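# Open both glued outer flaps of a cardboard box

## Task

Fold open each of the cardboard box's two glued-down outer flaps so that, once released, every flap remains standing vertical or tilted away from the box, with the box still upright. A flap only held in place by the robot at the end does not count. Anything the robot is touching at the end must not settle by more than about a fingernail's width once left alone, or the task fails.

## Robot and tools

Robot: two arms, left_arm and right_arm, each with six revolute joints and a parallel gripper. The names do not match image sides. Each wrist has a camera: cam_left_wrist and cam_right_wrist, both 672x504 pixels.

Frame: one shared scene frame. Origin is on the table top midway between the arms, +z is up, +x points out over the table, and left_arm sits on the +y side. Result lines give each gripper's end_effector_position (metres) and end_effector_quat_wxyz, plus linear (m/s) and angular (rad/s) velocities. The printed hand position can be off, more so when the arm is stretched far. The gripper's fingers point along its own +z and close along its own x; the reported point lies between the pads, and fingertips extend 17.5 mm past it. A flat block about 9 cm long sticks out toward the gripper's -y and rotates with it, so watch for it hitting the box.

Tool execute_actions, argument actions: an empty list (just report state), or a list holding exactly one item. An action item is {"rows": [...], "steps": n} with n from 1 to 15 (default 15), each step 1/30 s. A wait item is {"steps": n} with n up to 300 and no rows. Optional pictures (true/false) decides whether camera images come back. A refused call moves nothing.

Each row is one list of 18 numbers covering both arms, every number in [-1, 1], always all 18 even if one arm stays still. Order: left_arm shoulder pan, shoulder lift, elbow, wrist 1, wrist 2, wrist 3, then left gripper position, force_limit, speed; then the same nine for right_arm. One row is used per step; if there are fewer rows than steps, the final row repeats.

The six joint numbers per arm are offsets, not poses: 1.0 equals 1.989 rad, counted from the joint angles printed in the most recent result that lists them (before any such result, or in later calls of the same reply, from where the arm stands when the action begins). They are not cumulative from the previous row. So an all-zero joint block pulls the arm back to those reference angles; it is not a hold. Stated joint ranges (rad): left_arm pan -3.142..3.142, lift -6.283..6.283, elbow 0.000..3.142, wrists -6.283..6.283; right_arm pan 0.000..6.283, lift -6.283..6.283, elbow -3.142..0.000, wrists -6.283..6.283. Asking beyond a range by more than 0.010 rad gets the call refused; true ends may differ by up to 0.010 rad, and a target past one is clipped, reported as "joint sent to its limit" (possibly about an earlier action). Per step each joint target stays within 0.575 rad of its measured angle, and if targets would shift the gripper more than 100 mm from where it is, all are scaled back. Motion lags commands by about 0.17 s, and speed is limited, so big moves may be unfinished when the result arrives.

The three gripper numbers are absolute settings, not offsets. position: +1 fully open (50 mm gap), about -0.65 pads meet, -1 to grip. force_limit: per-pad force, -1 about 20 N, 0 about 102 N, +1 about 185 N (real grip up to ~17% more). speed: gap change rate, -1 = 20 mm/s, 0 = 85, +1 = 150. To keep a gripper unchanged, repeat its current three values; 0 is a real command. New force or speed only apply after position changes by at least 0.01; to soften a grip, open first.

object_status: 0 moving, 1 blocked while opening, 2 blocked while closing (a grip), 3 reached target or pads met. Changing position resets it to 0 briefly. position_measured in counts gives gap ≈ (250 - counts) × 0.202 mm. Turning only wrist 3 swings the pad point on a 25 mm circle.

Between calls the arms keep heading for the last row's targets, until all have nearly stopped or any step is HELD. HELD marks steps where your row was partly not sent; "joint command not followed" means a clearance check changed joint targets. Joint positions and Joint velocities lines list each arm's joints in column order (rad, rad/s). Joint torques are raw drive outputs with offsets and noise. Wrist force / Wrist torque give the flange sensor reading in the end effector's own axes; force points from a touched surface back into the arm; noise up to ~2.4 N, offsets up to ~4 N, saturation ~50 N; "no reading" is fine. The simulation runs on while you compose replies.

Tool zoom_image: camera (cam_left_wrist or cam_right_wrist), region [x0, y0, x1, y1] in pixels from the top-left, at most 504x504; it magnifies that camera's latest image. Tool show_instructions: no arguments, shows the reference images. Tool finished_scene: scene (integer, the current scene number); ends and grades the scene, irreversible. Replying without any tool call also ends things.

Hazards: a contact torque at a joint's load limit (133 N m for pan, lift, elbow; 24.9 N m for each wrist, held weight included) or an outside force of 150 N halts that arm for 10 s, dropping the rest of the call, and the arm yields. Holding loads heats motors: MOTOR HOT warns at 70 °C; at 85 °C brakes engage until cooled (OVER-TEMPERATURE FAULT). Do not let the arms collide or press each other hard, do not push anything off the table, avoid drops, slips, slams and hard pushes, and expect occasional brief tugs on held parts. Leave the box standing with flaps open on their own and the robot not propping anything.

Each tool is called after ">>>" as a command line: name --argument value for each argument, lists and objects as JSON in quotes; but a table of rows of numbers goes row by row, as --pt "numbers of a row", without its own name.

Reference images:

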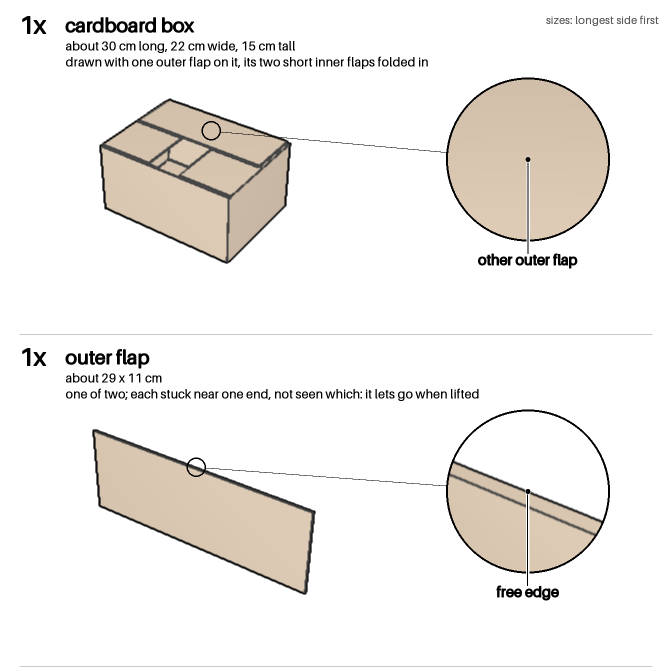

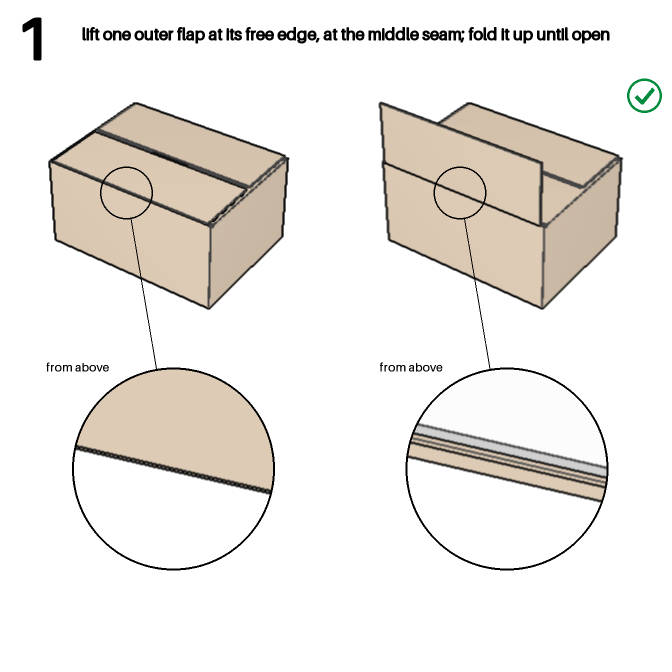

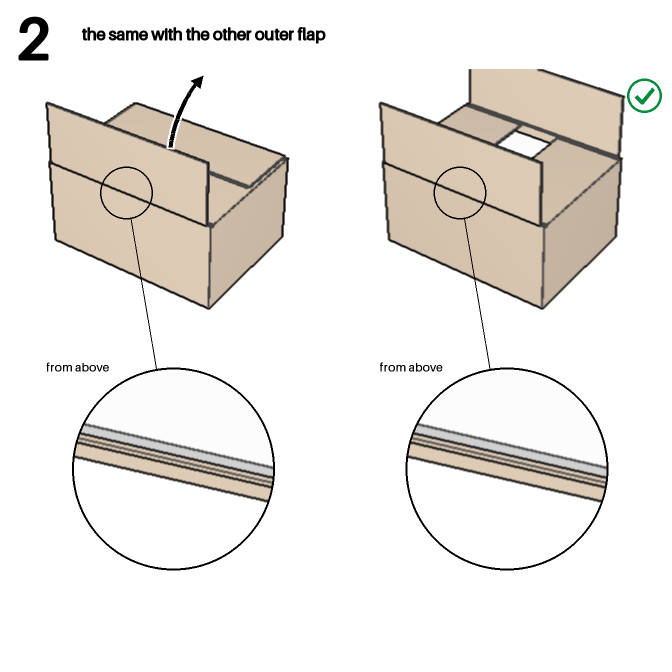

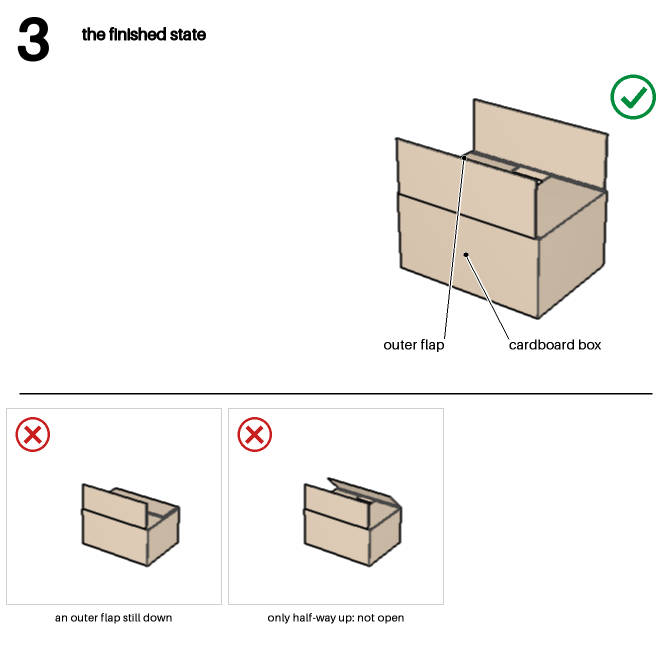

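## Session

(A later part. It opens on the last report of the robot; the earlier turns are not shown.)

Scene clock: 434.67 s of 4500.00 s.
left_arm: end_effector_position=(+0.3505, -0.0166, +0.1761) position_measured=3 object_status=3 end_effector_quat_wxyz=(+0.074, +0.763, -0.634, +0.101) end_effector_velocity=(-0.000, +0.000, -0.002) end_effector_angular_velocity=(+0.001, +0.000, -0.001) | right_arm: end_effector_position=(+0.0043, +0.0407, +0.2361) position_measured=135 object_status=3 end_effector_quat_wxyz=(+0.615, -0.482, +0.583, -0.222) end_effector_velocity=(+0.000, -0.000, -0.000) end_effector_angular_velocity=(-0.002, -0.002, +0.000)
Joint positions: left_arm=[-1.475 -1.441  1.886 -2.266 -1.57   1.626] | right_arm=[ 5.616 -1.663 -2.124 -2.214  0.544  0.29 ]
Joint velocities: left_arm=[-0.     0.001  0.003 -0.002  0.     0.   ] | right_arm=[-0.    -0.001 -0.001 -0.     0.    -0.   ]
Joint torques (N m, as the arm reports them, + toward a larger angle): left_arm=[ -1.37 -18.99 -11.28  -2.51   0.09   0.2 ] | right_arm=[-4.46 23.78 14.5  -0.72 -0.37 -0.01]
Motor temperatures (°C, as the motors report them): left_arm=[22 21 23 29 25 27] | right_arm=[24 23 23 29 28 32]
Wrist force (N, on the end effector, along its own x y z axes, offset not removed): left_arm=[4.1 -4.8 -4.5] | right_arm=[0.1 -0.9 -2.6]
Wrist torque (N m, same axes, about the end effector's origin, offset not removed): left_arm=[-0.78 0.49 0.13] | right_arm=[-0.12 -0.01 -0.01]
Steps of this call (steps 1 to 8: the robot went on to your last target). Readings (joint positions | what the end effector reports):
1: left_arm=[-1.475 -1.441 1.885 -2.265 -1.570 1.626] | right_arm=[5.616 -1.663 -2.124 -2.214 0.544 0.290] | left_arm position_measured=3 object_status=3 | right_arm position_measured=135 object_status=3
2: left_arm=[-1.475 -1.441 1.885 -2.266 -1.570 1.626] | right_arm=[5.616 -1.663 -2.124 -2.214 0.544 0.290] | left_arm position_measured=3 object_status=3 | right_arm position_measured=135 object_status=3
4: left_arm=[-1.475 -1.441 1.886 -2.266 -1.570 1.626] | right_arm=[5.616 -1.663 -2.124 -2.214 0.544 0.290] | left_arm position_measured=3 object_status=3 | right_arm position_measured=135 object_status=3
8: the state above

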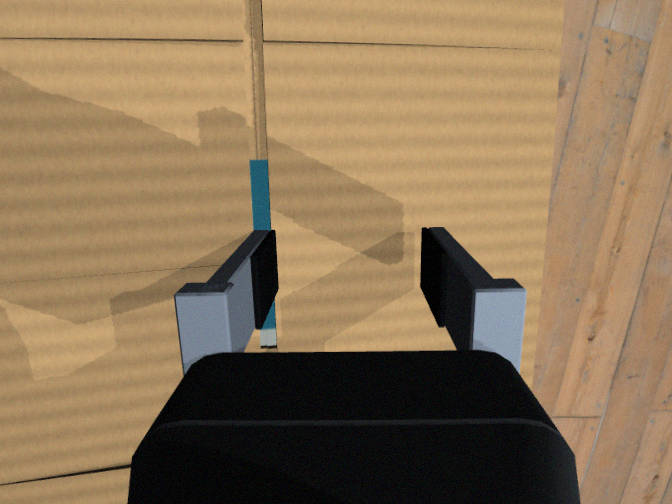

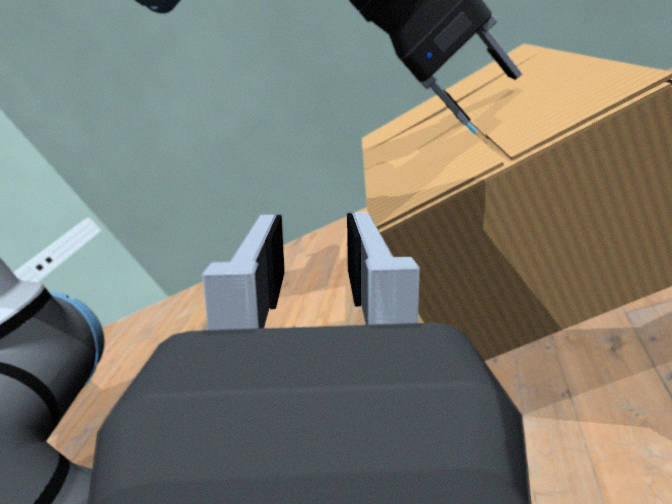

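>>> execute_actions --actions '[{"rows":[[0,-0.0065,-0.0094,0.0158,0,0,1,0,0,0,0,0,0,0,0,0.11,0,0],[0,-0.0065,-0.0094,0.0158,0,0,1,0,0,0,0,0,0,0,0,0.11,0,0],[0,-0.0065,-0.0094,0.0158,0,0,1,0,0,0,0,0,0,0,0,0.11,0,0],[0,-0.0065,-0.0094,0.0158,0,0,1,0,0,0,0,0,0,0,0,0.11,0,0],[0,-0.0065,-0.0094,0.0158,0,0,1,0,0,0,0,0,0,0,0,0.11,0,0],[0,-0.0065,-0.0094,0.0158,0,0,1,0,0,0,0,0,0,0,0,0.11,0,0],[0,-0.0065,-0.0094,0.0158,0,0,1,0,0,0,0,0,0,0,0,0.11,0,0],[0,-0.0065,-0.0094,0.0158,0,0,1,0,0,0,0,0,0,0,0,0.11,0,0],[0,-0.0065,-0.0094,0.0158,0,0,1,0,0,0,0,0,0,0,0,0.11,0,0],[0,-0.0127,-0.0022,0.0148,0,0,1,0,0,0,0,0,0,0,0,0.11,0,0]],"steps":15}]' --pictures false

>>> execute_actions --actions '[{"steps":15}]' --pictures false

>>> execute_actions --actions '[{"rows":[[0,0.0025,0.0036,-0.0061,0,0,1,0,0,0,0,0,0,0,0,0.11,0,0],[0,0.0025,0.0036,-0.0061,0,0,1,0,0,0,0,0,0,0,0,0.11,0,0],[0,0.005,0.0073,-0.0123,0,0,1,0,0,0,0,0,0,0,0,0.11,0,0],[0,0.005,0.0073,-0.0123,0,0,1,0,0,0,0,0,0,0,0,0.11,0,0],[0,0.0075,0.0109,-0.0184,0,0,1,0,0,0,0,0,0,0,0,0.11,0,0]],"steps":15}]' --pictures false

>>> execute_actions --actions '[{"steps":8}]'

>>> zoom_image --camera "cam_left_wrist" --region '[180, 150, 340, 310]'

>>> zoom_image --camera "cam_right_wrist" --region '[400, 50, 560, 170]'

Scene clock: 455.23 s of 4500.00 s.
left_arm: end_effector_position=(+0.3496, -0.0129, +0.1876) position_measured=3 object_status=3 end_effector_quat_wxyz=(+0.074, +0.763, -0.634, +0.101) end_effector_velocity=(-0.004, +0.014, +0.003) end_effector_angular_velocity=(-0.001, -0.000, -0.001) | right_arm: end_effector_position=(+0.0043, +0.0407, +0.2361) position_measured=135 object_status=3 end_effector_quat_wxyz=(+0.615, -0.482, +0.583, -0.222) end_effector_velocity=(-0.000, +0.000, +0.000) end_effector_angular_velocity=(-0.000, +0.000, +0.001)
Joint positions: left_arm=[-1.475 -1.461  1.877 -2.237 -1.57   1.626] | right_arm=[ 5.616 -1.663 -2.124 -2.214  0.544  0.29 ]
Joint velocities: left_arm=[-0.001 -0.038  0.034  0.003  0.     0.001] | right_arm=[-0.    -0.     0.     0.    -0.001 -0.001]
Joint torques (N m, as the arm reports them, + toward a larger angle): left_arm=[ -0.85 -36.63 -18.63  -2.1    0.1    0.17] | right_arm=[-3.94 22.01 14.41 -0.83 -0.46 -0.21]
Motor temperatures (°C, as the motors report them): left_arm=[22 21 23 29 25 27] | right_arm=[24 23 23 29 28 32]
Wrist force (N, on the end effector, along its own x y z axes, offset not removed): left_arm=[-1.8 -0.6 3.4] | right_arm=[0.4 -2.4 -0.3]
Wrist torque (N m, same axes, about the end effector's origin, offset not removed): left_arm=[0.13 0.30 0.03] | right_arm=[-0.28 -0.14 -0.06]
Steps of this call (steps 1 to 15: the robot went on to your last target; steps 16 to 90: nothing new was sent; then 17.07 s passed at rest; steps 91 to 105: all 15 steps of this action). Readings (joint positions | what the end effector reports):
91: left_arm=[-1.475 -1.441 1.886 -2.267 -1.570 1.626] | right_arm=[5.616 -1.663 -2.124 -2.214 0.544 0.290] | left_arm position_measured=3 object_status=3 | right_arm position_measured=135 object_status=3
92: left_arm=[-1.475 -1.442 1.885 -2.265 -1.570 1.626] | right_arm=[5.616 -1.663 -2.124 -2.214 0.544 0.290] | left_arm position_measured=3 object_status=3 | right_arm position_measured=135 object_status=3
94: left_arm=[-1.475 -1.446 1.879 -2.254 -1.570 1.626] | right_arm=[5.616 -1.663 -2.124 -2.214 0.544 0.290] | left_arm position_measured=3 object_status=3 | right_arm position_measured=135 object_status=3
98: left_arm=[-1.475 -1.451 1.871 -2.242 -1.570 1.626] | right_arm=[5.616 -1.663 -2.124 -2.214 0.544 0.290] | left_arm position_measured=3 object_status=3 | right_arm position_measured=135 object_status=3
105: the state above

Scene clock: 455.73 s of 4500.00 s.
left_arm: end_effector_position=(+0.3491, -0.0110, +0.1879) position_measured=3 object_status=3 end_effector_quat_wxyz=(+0.074, +0.763, -0.634, +0.101) end_effector_velocity=(+0.001, -0.000, +0.001) end_effector_angular_velocity=(-0.002, -0.001, +0.002) | right_arm: end_effector_position=(+0.0043, +0.0407, +0.2361) position_measured=135 object_status=3 end_effector_quat_wxyz=(+0.615, -0.482, +0.583, -0.222) end_effector_velocity=(-0.000, +0.000, +0.000) end_effector_angular_velocity=(-0.000, +0.000, +0.000)
Joint positions: left_arm=[-1.475 -1.466  1.881 -2.237 -1.57   1.626] | right_arm=[ 5.616 -1.663 -2.124 -2.214  0.544  0.29 ]
Joint velocities: left_arm=[ 0.001 -0.001 -0.002  0.001  0.    -0.   ] | right_arm=[-0.     0.     0.001 -0.    -0.    -0.001]
Joint torques (N m, as the arm reports them, + toward a larger angle): left_arm=[ -0.96 -38.87 -17.17  -2.09   0.12   0.2 ] | right_arm=[-4.13 21.6  14.51 -0.49 -0.28 -0.02]
Motor temperatures (°C, as the motors report them): left_arm=[22 21 23 29 25 27] | right_arm=[24 23 23 29 28 32]
Wrist force (N, on the end effector, along its own x y z axes, offset not removed): left_arm=[1.4 -0.2 4.3] | right_arm=[-2.1 -2.3 -0.7]
Wrist torque (N m, same axes, about the end effector's origin, offset not removed): left_arm=[-0.14 -0.15 0.03] | right_arm=[-0.37 0.41 -0.04]
Steps of this call (steps 1 to 15: the robot went on to your last target). Readings (joint positions | what the end effector reports):
1: left_arm=[-1.475 -1.462 1.878 -2.237 -1.570 1.626] | right_arm=[5.616 -1.663 -2.124 -2.214 0.544 0.290] | left_arm position_measured=3 object_status=3 | right_arm position_measured=135 object_status=3
2: left_arm=[-1.475 -1.463 1.879 -2.237 -1.570 1.626] | right_arm=[5.616 -1.663 -2.124 -2.214 0.544 0.290] | left_arm position_measured=3 object_status=3 | right_arm position_measured=135 object_status=3
4: left_arm=[-1.475 -1.464 1.880 -2.237 -1.570 1.626] | right_arm=[5.616 -1.663 -2.124 -2.214 0.544 0.290] | left_arm position_measured=3 object_status=3 | right_arm position_measured=135 object_status=3
8: left_arm=[-1.475 -1.465 1.881 -2.237 -1.570 1.626] | right_arm=[5.616 -1.663 -2.124 -2.214 0.544 0.290] | left_arm position_measured=3 object_status=3 | right_arm position_measured=135 object_status=3
15: the state above
All arms were judged still, so your last target was given up. Only a new action makes them travel on or press farther. Fingers that are still opening or closing keep moving.

Scene clock: 456.23 s of 4500.00 s.
left_arm: end_effector_position=(+0.3492, -0.0113, +0.1751) position_measured=3 object_status=3 end_effector_quat_wxyz=(+0.074, +0.763, -0.634, +0.101) end_effector_velocity=(+0.000, +0.000, -0.007) end_effector_angular_velocity=(+0.001, +0.001, +0.002) | right_arm: end_effector_position=(+0.0043, +0.0407, +0.2361) position_measured=135 object_status=3 end_effector_quat_wxyz=(+0.615, -0.482, +0.583, -0.222) end_effector_velocity=(+0.000, -0.001, -0.000) end_effector_angular_velocity=(-0.002, -0.001, -0.001)
Joint positions: left_arm=[-1.475 -1.452  1.902 -2.271 -1.57   1.626] | right_arm=[ 5.616 -1.663 -2.124 -2.214  0.544  0.29 ]
Joint velocities: left_arm=[ 0.001  0.007  0.011 -0.017 -0.    -0.001] | right_arm=[ 0.    -0.    -0.    -0.001  0.002 -0.001]
Joint torques (N m, as the arm reports them, + toward a larger angle): left_arm=[ -0.88 -20.7  -14.08  -4.47   0.18   0.18] | right_arm=[-4.1  22.55 16.63 -0.77 -0.63  0.07]
Motor temperatures (°C, as the motors report them): left_arm=[22 21 23 29 25 27] | right_arm=[24 23 23 29 28 32]
Wrist force (N, on the end effector, along its own x y z axes, offset not removed): left_arm=[2.2 -2.8 -6.7] | right_arm=[0.3 -0.3 -0.9]
Wrist torque (N m, same axes, about the end effector's origin, offset not removed): left_arm=[-0.46 -0.78 0.05] | right_arm=[0.14 -0.02 -0.06]
Steps of this call (steps 1 to 15: all 15 steps of this action). Readings (joint positions | what the end effector reports):
1: left_arm=[-1.475 -1.466 1.881 -2.237 -1.570 1.626] | right_arm=[5.616 -1.663 -2.124 -2.214 0.544 0.290] | left_arm position_measured=3 object_status=3 | right_arm position_measured=135 object_status=3
2: left_arm=[-1.475 -1.466 1.882 -2.238 -1.570 1.626] | right_arm=[5.616 -1.663 -2.124 -2.214 0.544 0.290] | left_arm position_measured=3 object_status=3 | right_arm position_measured=135 object_status=3
4: left_arm=[-1.475 -1.464 1.885 -2.243 -1.570 1.626] | right_arm=[5.616 -1.663 -2.124 -2.214 0.544 0.290] | left_arm position_measured=3 object_status=3 | right_arm position_measured=135 object_status=3
8: left_arm=[-1.475 -1.457 1.895 -2.260 -1.570 1.626] | right_arm=[5.616 -1.663 -2.124 -2.214 0.544 0.290] | left_arm position_measured=3 object_status=3 | right_arm position_measured=135 object_status=3
15: the state above

Scene clock: 456.50 s of 4500.00 s.
left_arm: end_effector_position=(+0.3492, -0.0113, +0.1743) position_measured=3 object_status=3 end_effector_quat_wxyz=(+0.074, +0.763, -0.634, +0.101) end_effector_velocity=(+0.000, +0.001, -0.001) end_effector_angular_velocity=(+0.001, -0.000, -0.000) | right_arm: end_effector_position=(+0.0043, +0.0407, +0.2361) position_measured=135 object_status=3 end_effector_quat_wxyz=(+0.615, -0.482, +0.583, -0.222) end_effector_velocity=(-0.000, +0.000, +0.000) end_effector_angular_velocity=(-0.000, +0.000, +0.001)
Joint positions: left_arm=[-1.475 -1.451  1.903 -2.273 -1.57   1.626] | right_arm=[ 5.616 -1.663 -2.124 -2.214  0.544  0.29 ]
Joint velocities: left_arm=[ 0.001  0.001  0.002 -0.002  0.     0.001] | right_arm=[ 0.001  0.001  0.    -0.    -0.    -0.001]
Joint torques (N m, as the arm reports them, + toward a larger angle): left_arm=[ -0.72 -18.11 -13.18  -4.37   0.08   0.25] | right_arm=[-3.77 22.59 15.75 -0.52 -0.24  0.04]
Motor temperatures (°C, as the motors report them): left_arm=[22 21 23 29 25 27] | right_arm=[24 23 23 29 28 32]
Wrist force (N, on the end effector, along its own x y z axes, offset not removed): left_arm=[1.6 -1.5 -11.0] | right_arm=[-0.7 -1.7 -0.2]
Wrist torque (N m, same axes, about the end effector's origin, offset not removed): left_arm=[-0.21 -0.47 -0.01] | right_arm=[-0.26 0.18 -0.13]
Steps of this call (steps 1 to 8: the robot went on to your last target). Readings (joint positions | what the end effector reports):
1: left_arm=[-1.475 -1.452 1.902 -2.272 -1.570 1.626] | right_arm=[5.616 -1.663 -2.124 -2.214 0.544 0.290] | left_arm position_measured=3 object_status=3 | right_arm position_measured=135 object_status=3
2: left_arm=[-1.475 -1.452 1.902 -2.272 -1.570 1.626] | right_arm=[5.616 -1.663 -2.124 -2.214 0.544 0.290] | left_arm position_measured=3 object_status=3 | right_arm position_measured=135 object_status=3
4: left_arm=[-1.475 -1.451 1.903 -2.273 -1.570 1.626] | right_arm=[5.616 -1.663 -2.124 -2.214 0.544 0.290] | left_arm position_measured=3 object_status=3 | right_arm position_measured=135 object_status=3
8: the state above

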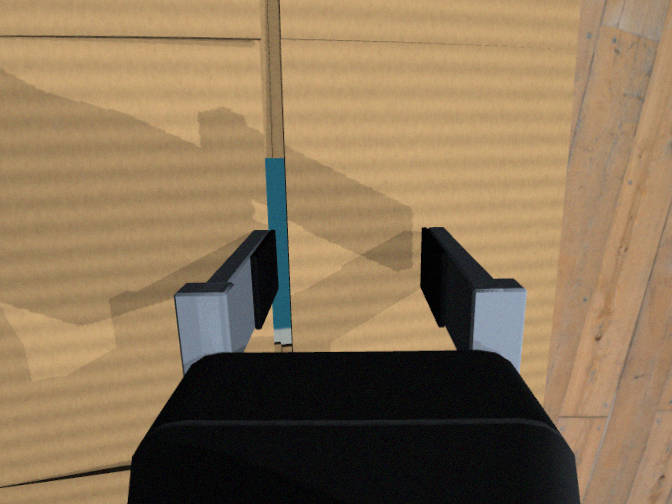

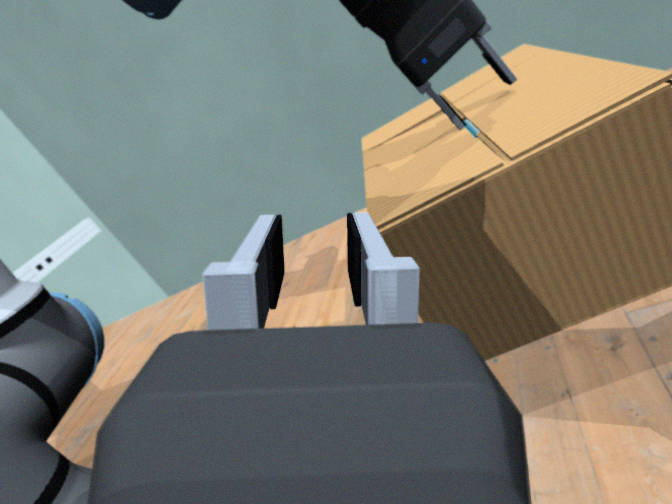

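Region (180, 150, 340, 310) of cam_left_wrist's 672x504 image, scaled by 3.150, with more detail than that image has.

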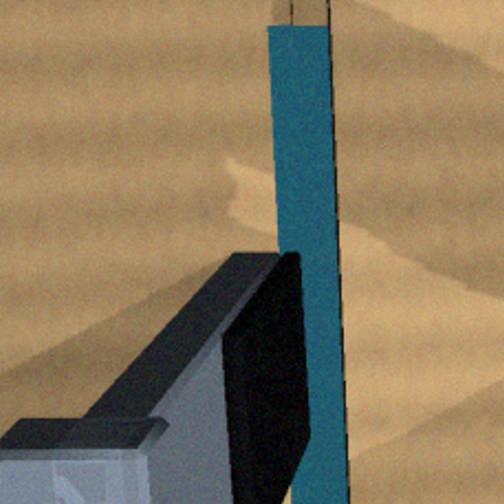

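Region (400, 50, 560, 170) of cam_right_wrist's 672x504 image, scaled by 3.150, with more detail than that image has; it fills the top 378 rows of this view, and the rest is white.

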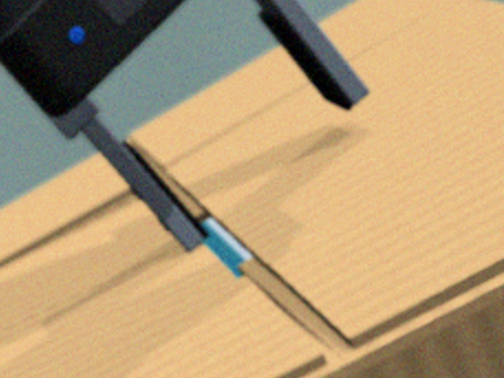

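>>> execute_actions --actions '[{"rows":[[0,0.0016,0.0023,-0.004,0,0,1,0,0,0,0,0,0,0,0,0.11,0,0]],"steps":15}]' --pictures false

>>> execute_actions --actions '[{"rows":[[0,0,0,0,0,0,0.4,-0.5,-1,0,0,0,0,0,0,0.11,0,0]],"steps":15}]' --pictures false

>>> execute_actions --actions '[{"steps":20}]'

>>> zoom_image --camera "cam_left_wrist" --region '[200, 150, 360, 310]'

>>> zoom_image --camera "cam_right_wrist" --region '[400, 50, 560, 170]'

Scene clock: 465.50 s of 4500.00 s.
left_arm: end_effector_position=(+0.3492, -0.0114, +0.1717) position_measured=3 object_status=3 end_effector_quat_wxyz=(+0.074, +0.763, -0.634, +0.101) end_effector_velocity=(+0.000, -0.000, -0.001) end_effector_angular_velocity=(-0.000, -0.000, -0.000) | right_arm: end_effector_position=(+0.0043, +0.0407, +0.2361) position_measured=135 object_status=3 end_effector_quat_wxyz=(+0.615, -0.482, +0.583, -0.222) end_effector_velocity=(-0.000, +0.000, -0.000) end_effector_angular_velocity=(-0.001, -0.001, +0.000)
Joint positions: left_arm=[-1.475 -1.448  1.907 -2.281 -1.57   1.626] | right_arm=[ 5.616 -1.663 -2.124 -2.214  0.544  0.29 ]
Joint velocities: left_arm=[ 0.001  0.001  0.001 -0.002  0.     0.001] | right_arm=[ 0.    -0.001  0.     0.    -0.    -0.   ]
Joint torques (N m, as the arm reports them, + toward a larger angle): left_arm=[-0.56 12.17  6.6  -0.33 -0.01  0.29] | right_arm=[-4.02 22.23 15.36 -0.71 -0.35  0.02]
Motor temperatures (°C, as the motors report them): left_arm=[22 21 23 29 25 27] | right_arm=[24 23 23 29 28 32]
Wrist force (N, on the end effector, along its own x y z axes, offset not removed): left_arm=[-0.9 1.9 -50.0] | right_arm=[1.1 -2.5 -1.0]
Wrist torque (N m, same axes, about the end effector's origin, offset not removed): left_arm=[0.14 -1.88 -0.05] | right_arm=[-0.24 -0.21 -0.19]
Steps of this call (steps 1 to 15: the robot went on to your last target; steps 16 to 90: nothing new was sent; then 5.50 s passed at rest; steps 91 to 105: all 15 steps of this action). Readings (joint positions | what the end effector reports):
91: left_arm=[-1.475 -1.451 1.903 -2.274 -1.570 1.626] | right_arm=[5.616 -1.663 -2.124 -2.214 0.544 0.290] | left_arm position_measured=3 object_status=3 | right_arm position_measured=135 object_status=3
92: left_arm=[-1.475 -1.451 1.903 -2.274 -1.570 1.626] | right_arm=[5.616 -1.663 -2.124 -2.214 0.544 0.290] | left_arm position_measured=3 object_status=3 | right_arm position_measured=135 object_status=3
94: left_arm=[-1.475 -1.450 1.905 -2.277 -1.570 1.626] | right_arm=[5.616 -1.663 -2.124 -2.214 0.544 0.290] | left_arm position_measured=3 object_status=3 | right_arm position_measured=135 object_status=3
98: left_arm=[-1.475 -1.449 1.906 -2.280 -1.570 1.626] | right_arm=[5.616 -1.663 -2.124 -2.214 0.544 0.290] | left_arm position_measured=3 object_status=3 | right_arm position_measured=135 object_status=3
105: the state above

Scene clock: 466.00 s of 4500.00 s.
left_arm: end_effector_position=(+0.3492, -0.0113, +0.1716) position_measured=50 object_status=0 end_effector_quat_wxyz=(+0.074, +0.763, -0.634, +0.101) end_effector_velocity=(+0.000, +0.000, +0.000) end_effector_angular_velocity=(+0.002, -0.000, -0.001) | right_arm: end_effector_position=(+0.0043, +0.0407, +0.2361) position_measured=135 object_status=3 end_effector_quat_wxyz=(+0.615, -0.482, +0.583, -0.222) end_effector_velocity=(-0.000, +0.000, +0.000) end_effector_angular_velocity=(+0.000, +0.001, +0.000)
Joint positions: left_arm=[-1.475 -1.448  1.907 -2.281 -1.57   1.626] | right_arm=[ 5.616 -1.663 -2.124 -2.214  0.544  0.29 ]
Joint velocities: left_arm=[ 0.001  0.    -0.001  0.003  0.     0.001] | right_arm=[ 0.     0.001  0.     0.    -0.    -0.001]
Joint torques (N m, as the arm reports them, + toward a larger angle): left_arm=[-0.55 -8.   -8.2  -0.74  0.1   0.29] | right_arm=[-3.11 21.63 15.05 -0.87 -0.35  0.06]
Motor temperatures (°C, as the motors report them): left_arm=[22 21 23 29 25 27] | right_arm=[24 23 23 29 28 32]
Wrist force (N, on the end effector, along its own x y z axes, offset not removed): left_arm=[-2.0 1.3 -30.4] | right_arm=[0.1 0.3 0.4]
Wrist torque (N m, same axes, about the end effector's origin, offset not removed): left_arm=[0.23 -1.05 0.02] | right_arm=[0.22 0.15 0.06]
Steps of this call (steps 1 to 15: all 15 steps of this action). Readings (joint positions | what the end effector reports):
1: left_arm=[-1.475 -1.448 1.907 -2.281 -1.570 1.626] | right_arm=[5.616 -1.663 -2.124 -2.214 0.544 0.290] | left_arm position_measured=3 object_status=0 | right_arm position_measured=135 object_status=3
2: left_arm=[-1.475 -1.448 1.907 -2.281 -1.570 1.626] | right_arm=[5.616 -1.663 -2.124 -2.214 0.544 0.290] | left_arm position_measured=7 object_status=0 | right_arm position_measured=135 object_status=3
4: left_arm=[-1.475 -1.448 1.907 -2.281 -1.570 1.626] | right_arm=[5.616 -1.663 -2.124 -2.214 0.544 0.290] | left_arm position_measured=13 object_status=0 | right_arm position_measured=135 object_status=3
8: left_arm=[-1.475 -1.448 1.907 -2.281 -1.570 1.626] | right_arm=[5.616 -1.663 -2.124 -2.214 0.544 0.290] | left_arm position_measured=26 object_status=0 | right_arm position_measured=135 object_status=3
15: the state above

Scene clock: 466.67 s of 4500.00 s.
left_arm: end_effector_position=(+0.3492, -0.0114, +0.1716) position_measured=92 object_status=3 end_effector_quat_wxyz=(+0.074, +0.763, -0.634, +0.101) end_effector_velocity=(+0.000, -0.000, +0.000) end_effector_angular_velocity=(-0.001, -0.000, +0.000) | right_arm: end_effector_position=(+0.0043, +0.0407, +0.2361) position_measured=135 object_status=3 end_effector_quat_wxyz=(+0.615, -0.482, +0.583, -0.222) end_effector_velocity=(-0.000, +0.000, +0.000) end_effector_angular_velocity=(+0.001, +0.002, +0.000)
Joint positions: left_arm=[-1.475 -1.448  1.907 -2.281 -1.57   1.626] | right_arm=[ 5.616 -1.663 -2.124 -2.214  0.544  0.29 ]
Joint velocities: left_arm=[-0.    -0.    -0.001 -0.     0.    -0.   ] | right_arm=[-0.     0.001  0.001  0.001 -0.    -0.001]
Joint torques (N m, as the arm reports them, + toward a larger angle): left_arm=[ -1.06 -31.62 -27.47  -4.97   0.09   0.27] | right_arm=[-4.29 22.35 15.12 -0.87 -0.23  0.  ]
Motor temperatures (°C, as the motors report them): left_arm=[22 21 23 29 25 27] | right_arm=[24 23 23 29 28 32]
Wrist force (N, on the end effector, along its own x y z axes, offset not removed): left_arm=[-6.2 -2.6 -11.9] | right_arm=[0.9 -0.2 -0.4]
Wrist torque (N m, same axes, about the end effector's origin, offset not removed): left_arm=[-0.18 0.09 0.17] | right_arm=[-0.11 -0.04 -0.10]
Steps of this call (steps 1 to 15: the robot went on to your last target; steps 16 to 20: nothing new was sent). Readings (joint positions | what the end effector reports):
1: left_arm=[-1.475 -1.448 1.907 -2.281 -1.570 1.626] | right_arm=[5.616 -1.663 -2.124 -2.214 0.544 0.290] | left_arm position_measured=53 object_status=0 | right_arm position_measured=135 object_status=3
2: left_arm=[-1.475 -1.448 1.907 -2.281 -1.570 1.626] | right_arm=[5.616 -1.663 -2.124 -2.214 0.544 0.290] | left_arm position_measured=56 object_status=0 | right_arm position_measured=135 object_status=3
4: left_arm=[-1.475 -1.448 1.907 -2.281 -1.570 1.626] | right_arm=[5.616 -1.663 -2.124 -2.214 0.544 0.290] | left_arm position_measured=63 object_status=0 | right_arm position_measured=135 object_status=3
8: left_arm=[-1.475 -1.448 1.907 -2.281 -1.570 1.626] | right_arm=[5.616 -1.663 -2.124 -2.214 0.544 0.290] | left_arm position_measured=76 object_status=0 | right_arm position_measured=135 object_status=3
20: the state above
All arms were judged still, so your last target was given up. Only a new action makes them travel on or press farther. Fingers that are still opening or closing keep moving.

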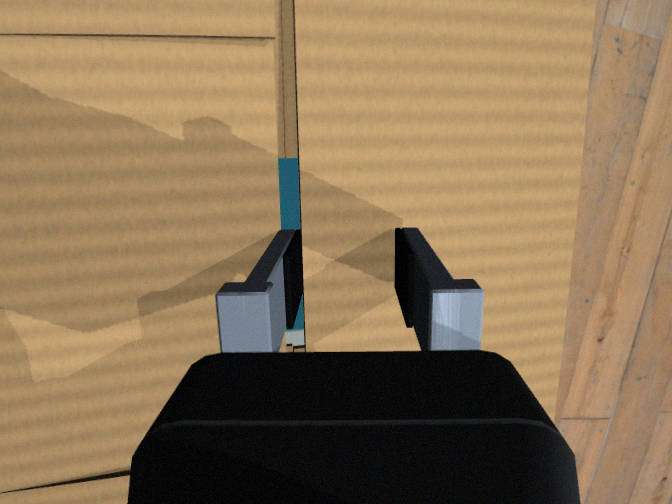

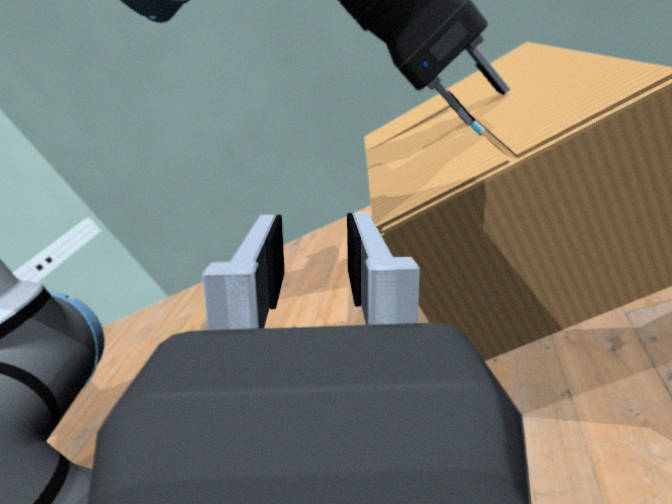

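Region (200, 150, 360, 310) of cam_left_wrist's 672x504 image, scaled by 3.150, with more detail than that image has.

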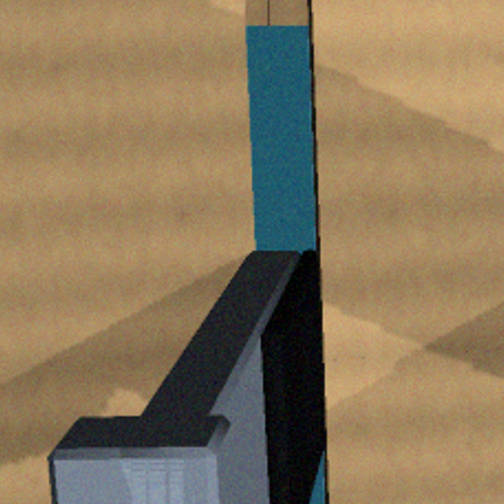

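Region (400, 50, 560, 170) of cam_right_wrist's 672x504 image, scaled by 3.150, with more detail than that image has; it fills the top 378 rows of this view, and the rest is white.

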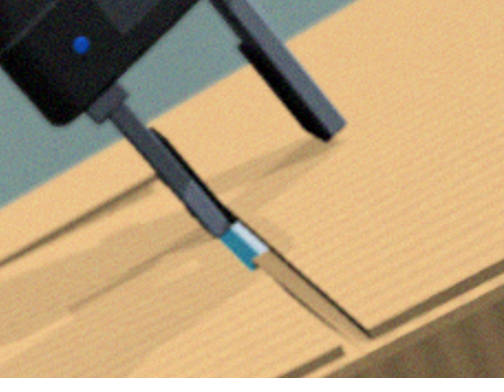

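>>> execute_actions --actions '[{"rows":[[0,-0.0018,0.0057,-0.0106,0,0,0.4,-0.5,-1,0,0,0,0,0,0,0.11,0,0],[0,-0.0036,0.0115,-0.0212,0,0,0.4,-0.5,-1,0,0,0,0,0,0,0.11,0,0],[0,-0.0054,0.0172,-0.0318,0,0,0.4,-0.5,-1,0,0,0,0,0,0,0.11,0,0],[0,-0.0073,0.0229,-0.0425,0,0,0.4,-0.5,-1,0,0,0,0,0,0,0.11,0,0],[0,-0.0091,0.0286,-0.0531,0,0,0.4,-0.5,-1,0,0,0,0,0,0,0.11,0,0],[0,-0.0109,0.0344,-0.0637,0,0,0.4,-0.5,-1,0,0,0,0,0,0,0.11,0,0],[0,-0.0127,0.0401,-0.0743,0,0,0.4,-0.5,-1,0,0,0,0,0,0,0.11,0,0],[0,-0.0145,0.0458,-0.0849,0,0,0.4,-0.5,-1,0,0,0,0,0,0,0.11,0,0],[0,-0.0163,0.0515,-0.0955,0,0,0.4,-0.5,-1,0,0,0,0,0,0,0.11,0,0],[0,-0.0181,0.0573,-0.1061,0,0,0.4,-0.5,-1,0,0,0,0,0,0,0.11,0,0],[0,-0.0199,0.063,-0.1167,0,0,0.4,-0.5,-1,0,0,0,0,0,0,0.11,0,0],[0,-0.0218,0.0687,-0.1274,0,0,0.4,-0.5,-1,0,0,0,0,0,0,0.11,0,0],[0,-0.0236,0.0744,-0.138,0,0,0.4,-0.5,-1,0,0,0,0,0,0,0.11,0,0],[0,-0.0254,0.0802,-0.1486,0,0,0.4,-0.5,-1,0,0,0,0,0,0,0.11,0,0],[0,-0.0272,0.0859,-0.1592,0,0,0.4,-0.5,-1,0,0,0,0,0,0,0.11,0,0]],"steps":15}]' --pictures false

>>> execute_actions --actions '[{"steps":18}]'

>>> zoom_image --camera "cam_left_wrist" --region '[200, 150, 360, 310]'

>>> zoom_image --camera "cam_right_wrist" --region '[400, 50, 560, 170]'

Scene clock: 484.87 s of 4500.00 s.
left_arm: end_effector_position=(+0.3492, -0.0114, +0.1703) position_measured=92 object_status=3 end_effector_quat_wxyz=(+0.112, +0.755, -0.628, +0.152) end_effector_velocity=(-0.001, +0.007, +0.002) end_effector_angular_velocity=(-0.367, -0.089, +0.000) | right_arm: end_effector_position=(+0.0043, +0.0407, +0.2361) position_measured=135 object_status=3 end_effector_quat_wxyz=(+0.615, -0.482, +0.583, -0.222) end_effector_velocity=(-0.001, +0.001, +0.000) end_effector_angular_velocity=(+0.003, +0.003, +0.001)
Joint positions: left_arm=[-1.475 -1.484  2.019 -2.487 -1.57   1.626] | right_arm=[ 5.616 -1.663 -2.124 -2.214  0.544  0.29 ]
Joint velocities: left_arm=[ 0.001 -0.104  0.326 -0.6   -0.     0.   ] | right_arm=[-0.     0.001  0.002  0.001 -0.001  0.001]
Joint torques (N m, as the arm reports them, + toward a larger angle): left_arm=[ -1.25 -24.17  -7.14  -4.6    0.1    0.16] | right_arm=[-4.55 21.58 14.62 -0.51 -0.36 -0.1 ]
Motor temperatures (°C, as the motors report them): left_arm=[22 21 23 29 25 27] | right_arm=[24 23 23 29 28 32]
Wrist force (N, on the end effector, along its own x y z axes, offset not removed): left_arm=[-0.6 -0.5 -21.8] | right_arm=[1.2 -1.5 0.8]
Wrist torque (N m, same axes, about the end effector's origin, offset not removed): left_arm=[-0.05 -0.57 0.12] | right_arm=[-0.05 -0.29 -0.06]
Steps of this call (steps 1 to 90: nothing new was sent; then 14.70 s passed at rest; steps 91 to 105: all 15 steps of this action). Readings (joint positions | what the end effector reports):
91: left_arm=[-1.475 -1.448 1.907 -2.281 -1.570 1.626] | right_arm=[5.616 -1.663 -2.124 -2.214 0.544 0.290] | left_arm position_measured=92 object_status=3 | right_arm position_measured=135 object_status=3
92: left_arm=[-1.475 -1.449 1.908 -2.282 -1.570 1.626] | right_arm=[5.616 -1.663 -2.124 -2.214 0.544 0.290] | left_arm position_measured=92 object_status=3 | right_arm position_measured=135 object_status=3
94: left_arm=[-1.475 -1.451 1.915 -2.296 -1.570 1.626] | right_arm=[5.616 -1.663 -2.124 -2.214 0.544 0.290] | left_arm position_measured=92 object_status=3 | right_arm position_measured=135 object_status=3
98: left_arm=[-1.475 -1.461 1.946 -2.352 -1.570 1.626] | right_arm=[5.616 -1.663 -2.124 -2.214 0.544 0.290] | left_arm position_measured=92 object_status=3 | right_arm position_measured=135 object_status=3
105: the state above

Scene clock: 485.47 s of 4500.00 s.
left_arm: end_effector_position=(+0.3489, -0.0100, +0.1716) position_measured=92 object_status=3 end_effector_quat_wxyz=(+0.133, +0.750, -0.623, +0.180) end_effector_velocity=(+0.000, +0.000, +0.000) end_effector_angular_velocity=(-0.006, -0.001, +0.001) | right_arm: end_effector_position=(+0.0043, +0.0407, +0.2361) position_measured=135 object_status=3 end_effector_quat_wxyz=(+0.615, -0.482, +0.583, -0.222) end_effector_velocity=(+0.000, +0.000, +0.000) end_effector_angular_velocity=(-0.001, -0.001, +0.000)
Joint positions: left_arm=[-1.475 -1.502  2.078 -2.597 -1.57   1.626] | right_arm=[ 5.616 -1.663 -2.124 -2.214  0.544  0.29 ]
Joint velocities: left_arm=[ 0.    -0.002  0.004 -0.009  0.    -0.001] | right_arm=[-0.    -0.     0.    -0.001 -0.    -0.001]
Joint torques (N m, as the arm reports them, + toward a larger angle): left_arm=[ -0.8  -26.78 -10.59  -4.12   0.13   0.24] | right_arm=[-5.6  22.33 15.43 -0.71 -0.45  0.  ]
Motor temperatures (°C, as the motors report them): left_arm=[22 21 23 29 25 27] | right_arm=[24 23 23 29 28 32]
Wrist force (N, on the end effector, along its own x y z axes, offset not removed): left_arm=[-4.6 -0.6 -13.5] | right_arm=[0.4 -1.1 -0.4]
Wrist torque (N m, same axes, about the end effector's origin, offset not removed): left_arm=[-0.05 0.27 0.27] | right_arm=[-0.10 -0.06 -0.07]
Steps of this call (steps 1 to 18: the robot went on to your last target). Readings (joint positions | what the end effector reports):
1: left_arm=[-1.475 -1.487 2.030 -2.507 -1.570 1.626] | right_arm=[5.616 -1.663 -2.124 -2.214 0.544 0.290] | left_arm position_measured=92 object_status=3 | right_arm position_measured=135 object_status=3
2: left_arm=[-1.475 -1.491 2.041 -2.526 -1.570 1.626] | right_arm=[5.616 -1.663 -2.124 -2.214 0.544 0.290] | left_arm position_measured=92 object_status=3 | right_arm position_measured=135 object_status=3
4: left_arm=[-1.475 -1.495 2.056 -2.555 -1.570 1.626] | right_arm=[5.616 -1.663 -2.124 -2.214 0.544 0.290] | left_arm position_measured=92 object_status=3 | right_arm position_measured=135 object_status=3
8: left_arm=[-1.475 -1.500 2.070 -2.583 -1.570 1.626] | right_arm=[5.616 -1.663 -2.124 -2.214 0.544 0.290] | left_arm position_measured=92 object_status=3 | right_arm position_measured=135 object_status=3
18: the state above

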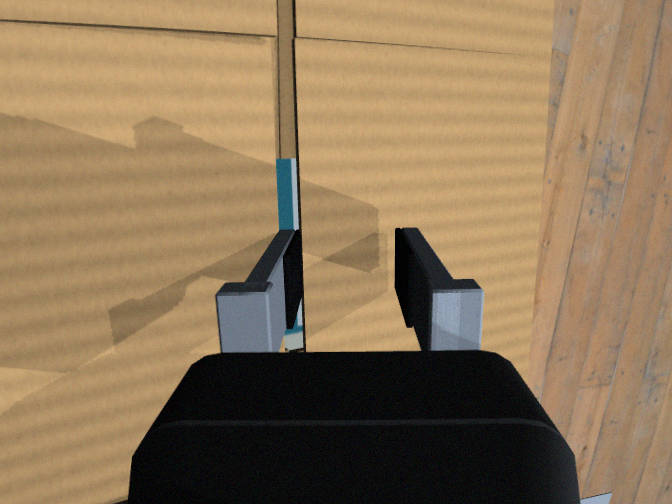

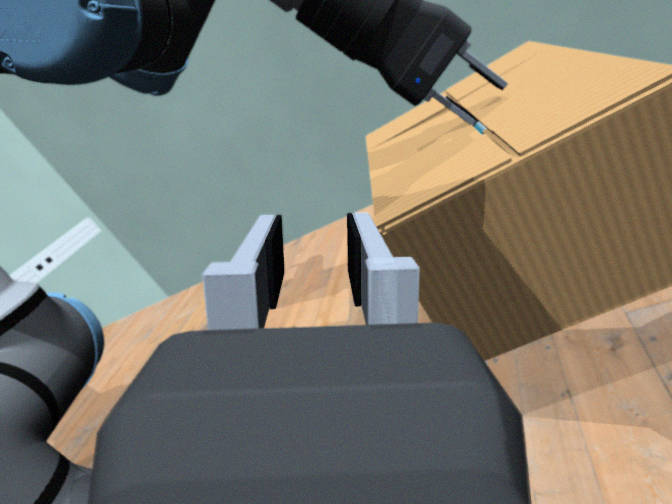

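Region (200, 150, 360, 310) of cam_left_wrist's 672x504 image, scaled by 3.150, with more detail than that image has.

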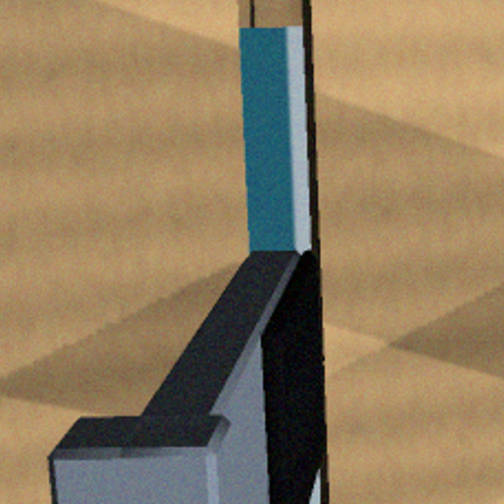

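Region (400, 50, 560, 170) of cam_right_wrist's 672x504 image, scaled by 3.150, with more detail than that image has; it fills the top 378 rows of this view, and the rest is white.

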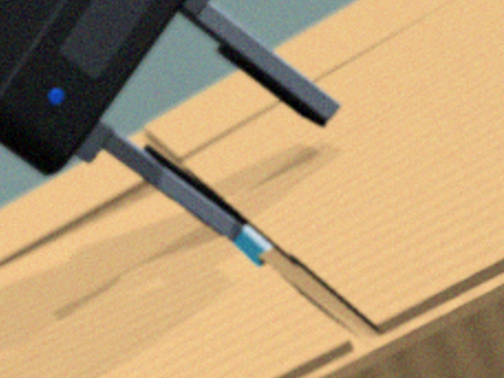

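>>> execute_actions --actions '[{"rows":[[0,-0.0054,-0.0053,0.0107,0,0,0.4,-0.5,-1,0,0,0,0,0,0,0.11,0,0],[0,-0.0054,-0.0053,0.0107,0,0,0.4,-0.5,-1,0,0,0,0,0,0,0.11,0,0],[0,-0.0108,-0.0107,0.0215,0,0,0.4,-0.5,-1,0,0,0,0,0,0,0.11,0,0],[0,-0.0108,-0.0107,0.0215,0,0,0.4,-0.5,-1,0,0,0,0,0,0,0.11,0,0],[0,-0.0162,-0.016,0.0322,0,0,0.4,-0.5,-1,0,0,0,0,0,0,0.11,0,0]],"steps":15}]' --pictures false

>>> execute_actions --actions '[{"steps":12}]'

>>> zoom_image --camera "cam_right_wrist" --region '[400, 50, 560, 170]'

Scene clock: 521.47 s of 4500.00 s.
left_arm: end_effector_position=(+0.3487, -0.0095, +0.1925) position_measured=92 object_status=3 end_effector_quat_wxyz=(+0.133, +0.750, -0.623, +0.180) end_effector_velocity=(-0.001, +0.002, +0.010) end_effector_angular_velocity=(+0.002, +0.001, +0.000) | right_arm: end_effector_position=(+0.0043, +0.0407, +0.2361) position_measured=135 object_status=3 end_effector_quat_wxyz=(+0.615, -0.482, +0.583, -0.222) end_effector_velocity=(-0.000, +0.000, +0.001) end_effector_angular_velocity=(-0.000, +0.000, +0.000)
Joint positions: left_arm=[-1.475 -1.532  2.048 -2.537 -1.57   1.626] | right_arm=[ 5.616 -1.663 -2.124 -2.214  0.544  0.29 ]
Joint velocities: left_arm=[-0.001 -0.016 -0.013  0.031  0.    -0.001] | right_arm=[ 0.     0.001  0.001 -0.002 -0.    -0.   ]
Joint torques (N m, as the arm reports them, + toward a larger angle): left_arm=[ -0.46 -32.57 -31.24  -1.9    0.05   0.25] | right_arm=[-3.72 21.52 14.5  -0.77 -0.48  0.08]
Motor temperatures (°C, as the motors report them): left_arm=[22 21 23 29 25 27] | right_arm=[24 23 23 29 28 32]
Wrist force (N, on the end effector, along its own x y z axes, offset not removed): left_arm=[-5.0 -3.9 -1.2] | right_arm=[1.5 -0.9 1.2]
Wrist torque (N m, same axes, about the end effector's origin, offset not removed): left_arm=[-0.60 0.83 0.30] | right_arm=[0.02 -0.22 -0.17]
Steps of this call (steps 1 to 15: the robot went on to your last target; steps 16 to 90: nothing new was sent; then 32.50 s passed at rest; steps 91 to 105: all 15 steps of this action). Readings (joint positions | what the end effector reports):
91: left_arm=[-1.475 -1.502 2.078 -2.598 -1.570 1.626] | right_arm=[5.616 -1.663 -2.124 -2.214 0.544 0.290] | left_arm position_measured=92 object_status=3 | right_arm position_measured=135 object_status=3
92: left_arm=[-1.475 -1.503 2.077 -2.596 -1.570 1.626] | right_arm=[5.616 -1.663 -2.124 -2.214 0.544 0.290] | left_arm position_measured=92 object_status=3 | right_arm position_measured=135 object_status=3
94: left_arm=[-1.475 -1.507 2.073 -2.587 -1.570 1.626] | right_arm=[5.616 -1.663 -2.124 -2.214 0.544 0.290] | left_arm position_measured=92 object_status=3 | right_arm position_measured=135 object_status=3
98: left_arm=[-1.475 -1.522 2.058 -2.558 -1.570 1.626] | right_arm=[5.616 -1.663 -2.124 -2.214 0.544 0.290] | left_arm position_measured=92 object_status=3 | right_arm position_measured=135 object_status=3
105: the state above

Scene clock: 521.87 s of 4500.00 s.
left_arm: end_effector_position=(+0.3487, -0.0094, +0.1938) position_measured=92 object_status=3 end_effector_quat_wxyz=(+0.133, +0.750, -0.623, +0.180) end_effector_velocity=(+0.001, +0.001, +0.000) end_effector_angular_velocity=(-0.000, -0.000, +0.002) | right_arm: end_effector_position=(+0.0043, +0.0407, +0.2361) position_measured=135 object_status=3 end_effector_quat_wxyz=(+0.615, -0.482, +0.583, -0.222) end_effector_velocity=(+0.000, -0.000, +0.000) end_effector_angular_velocity=(-0.001, -0.000, +0.000)
Joint positions: left_arm=[-1.475 -1.534  2.046 -2.533 -1.57   1.626] | right_arm=[ 5.616 -1.663 -2.124 -2.214  0.544  0.29 ]
Joint velocities: left_arm=[ 0.002 -0.001 -0.     0.001  0.     0.   ] | right_arm=[ 0.     0.001 -0.001 -0.    -0.    -0.001]
Joint torques (N m, as the arm reports them, + toward a larger angle): left_arm=[ -1.19 -34.52 -30.16  -2.39   0.03   0.28] | right_arm=[-4.85 21.71 14.27 -0.84 -0.47 -0.07]
Motor temperatures (°C, as the motors report them): left_arm=[22 21 23 29 25 27] | right_arm=[24 23 23 29 28 32]
Wrist force (N, on the end effector, along its own x y z axes, offset not removed): left_arm=[-2.5 -2.8 6.5] | right_arm=[1.4 -1.1 0.7]
Wrist torque (N m, same axes, about the end effector's origin, offset not removed): left_arm=[-0.17 0.32 0.26] | right_arm=[-0.05 -0.36 -0.21]
Steps of this call (steps 1 to 12: the robot went on to your last target). Readings (joint positions | what the end effector reports):
1: left_arm=[-1.475 -1.533 2.047 -2.536 -1.570 1.626] | right_arm=[5.616 -1.663 -2.124 -2.214 0.544 0.290] | left_arm position_measured=92 object_status=3 | right_arm position_measured=135 object_status=3
2: left_arm=[-1.475 -1.533 2.047 -2.535 -1.570 1.626] | right_arm=[5.616 -1.663 -2.124 -2.214 0.544 0.290] | left_arm position_measured=92 object_status=3 | right_arm position_measured=135 object_status=3
4: left_arm=[-1.475 -1.534 2.046 -2.534 -1.570 1.626] | right_arm=[5.616 -1.663 -2.124 -2.214 0.544 0.290] | left_arm position_measured=92 object_status=3 | right_arm position_measured=135 object_status=3
8: left_arm=[-1.475 -1.534 2.046 -2.533 -1.570 1.626] | right_arm=[5.616 -1.663 -2.124 -2.214 0.544 0.290] | left_arm position_measured=92 object_status=3 | right_arm position_measured=135 object_status=3
12: the state above

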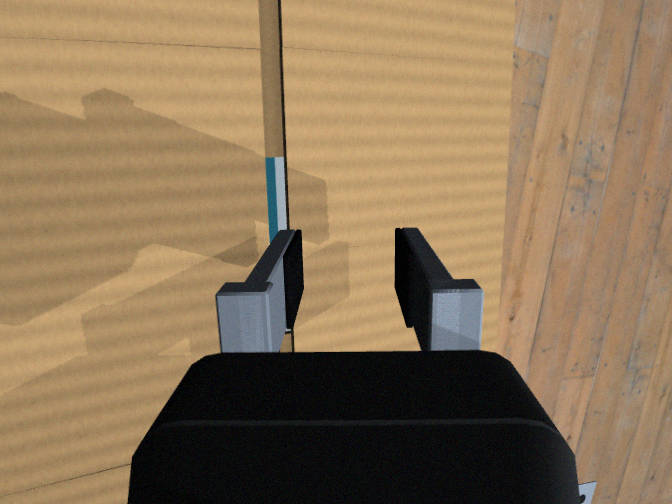

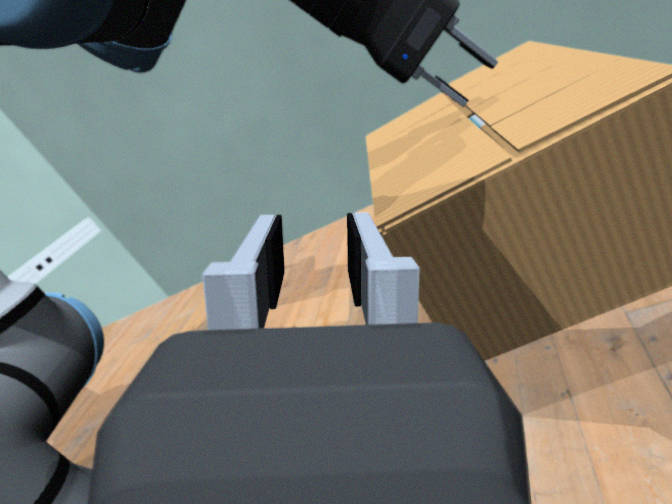

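Region (400, 50, 560, 170) of cam_right_wrist's 672x504 image, scaled by 3.150, with more detail than that image has; it fills the top 378 rows of this view, and the rest is white.

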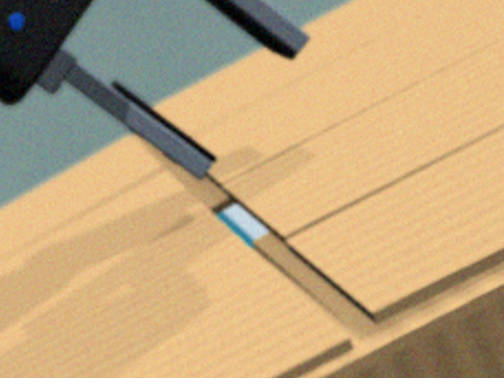

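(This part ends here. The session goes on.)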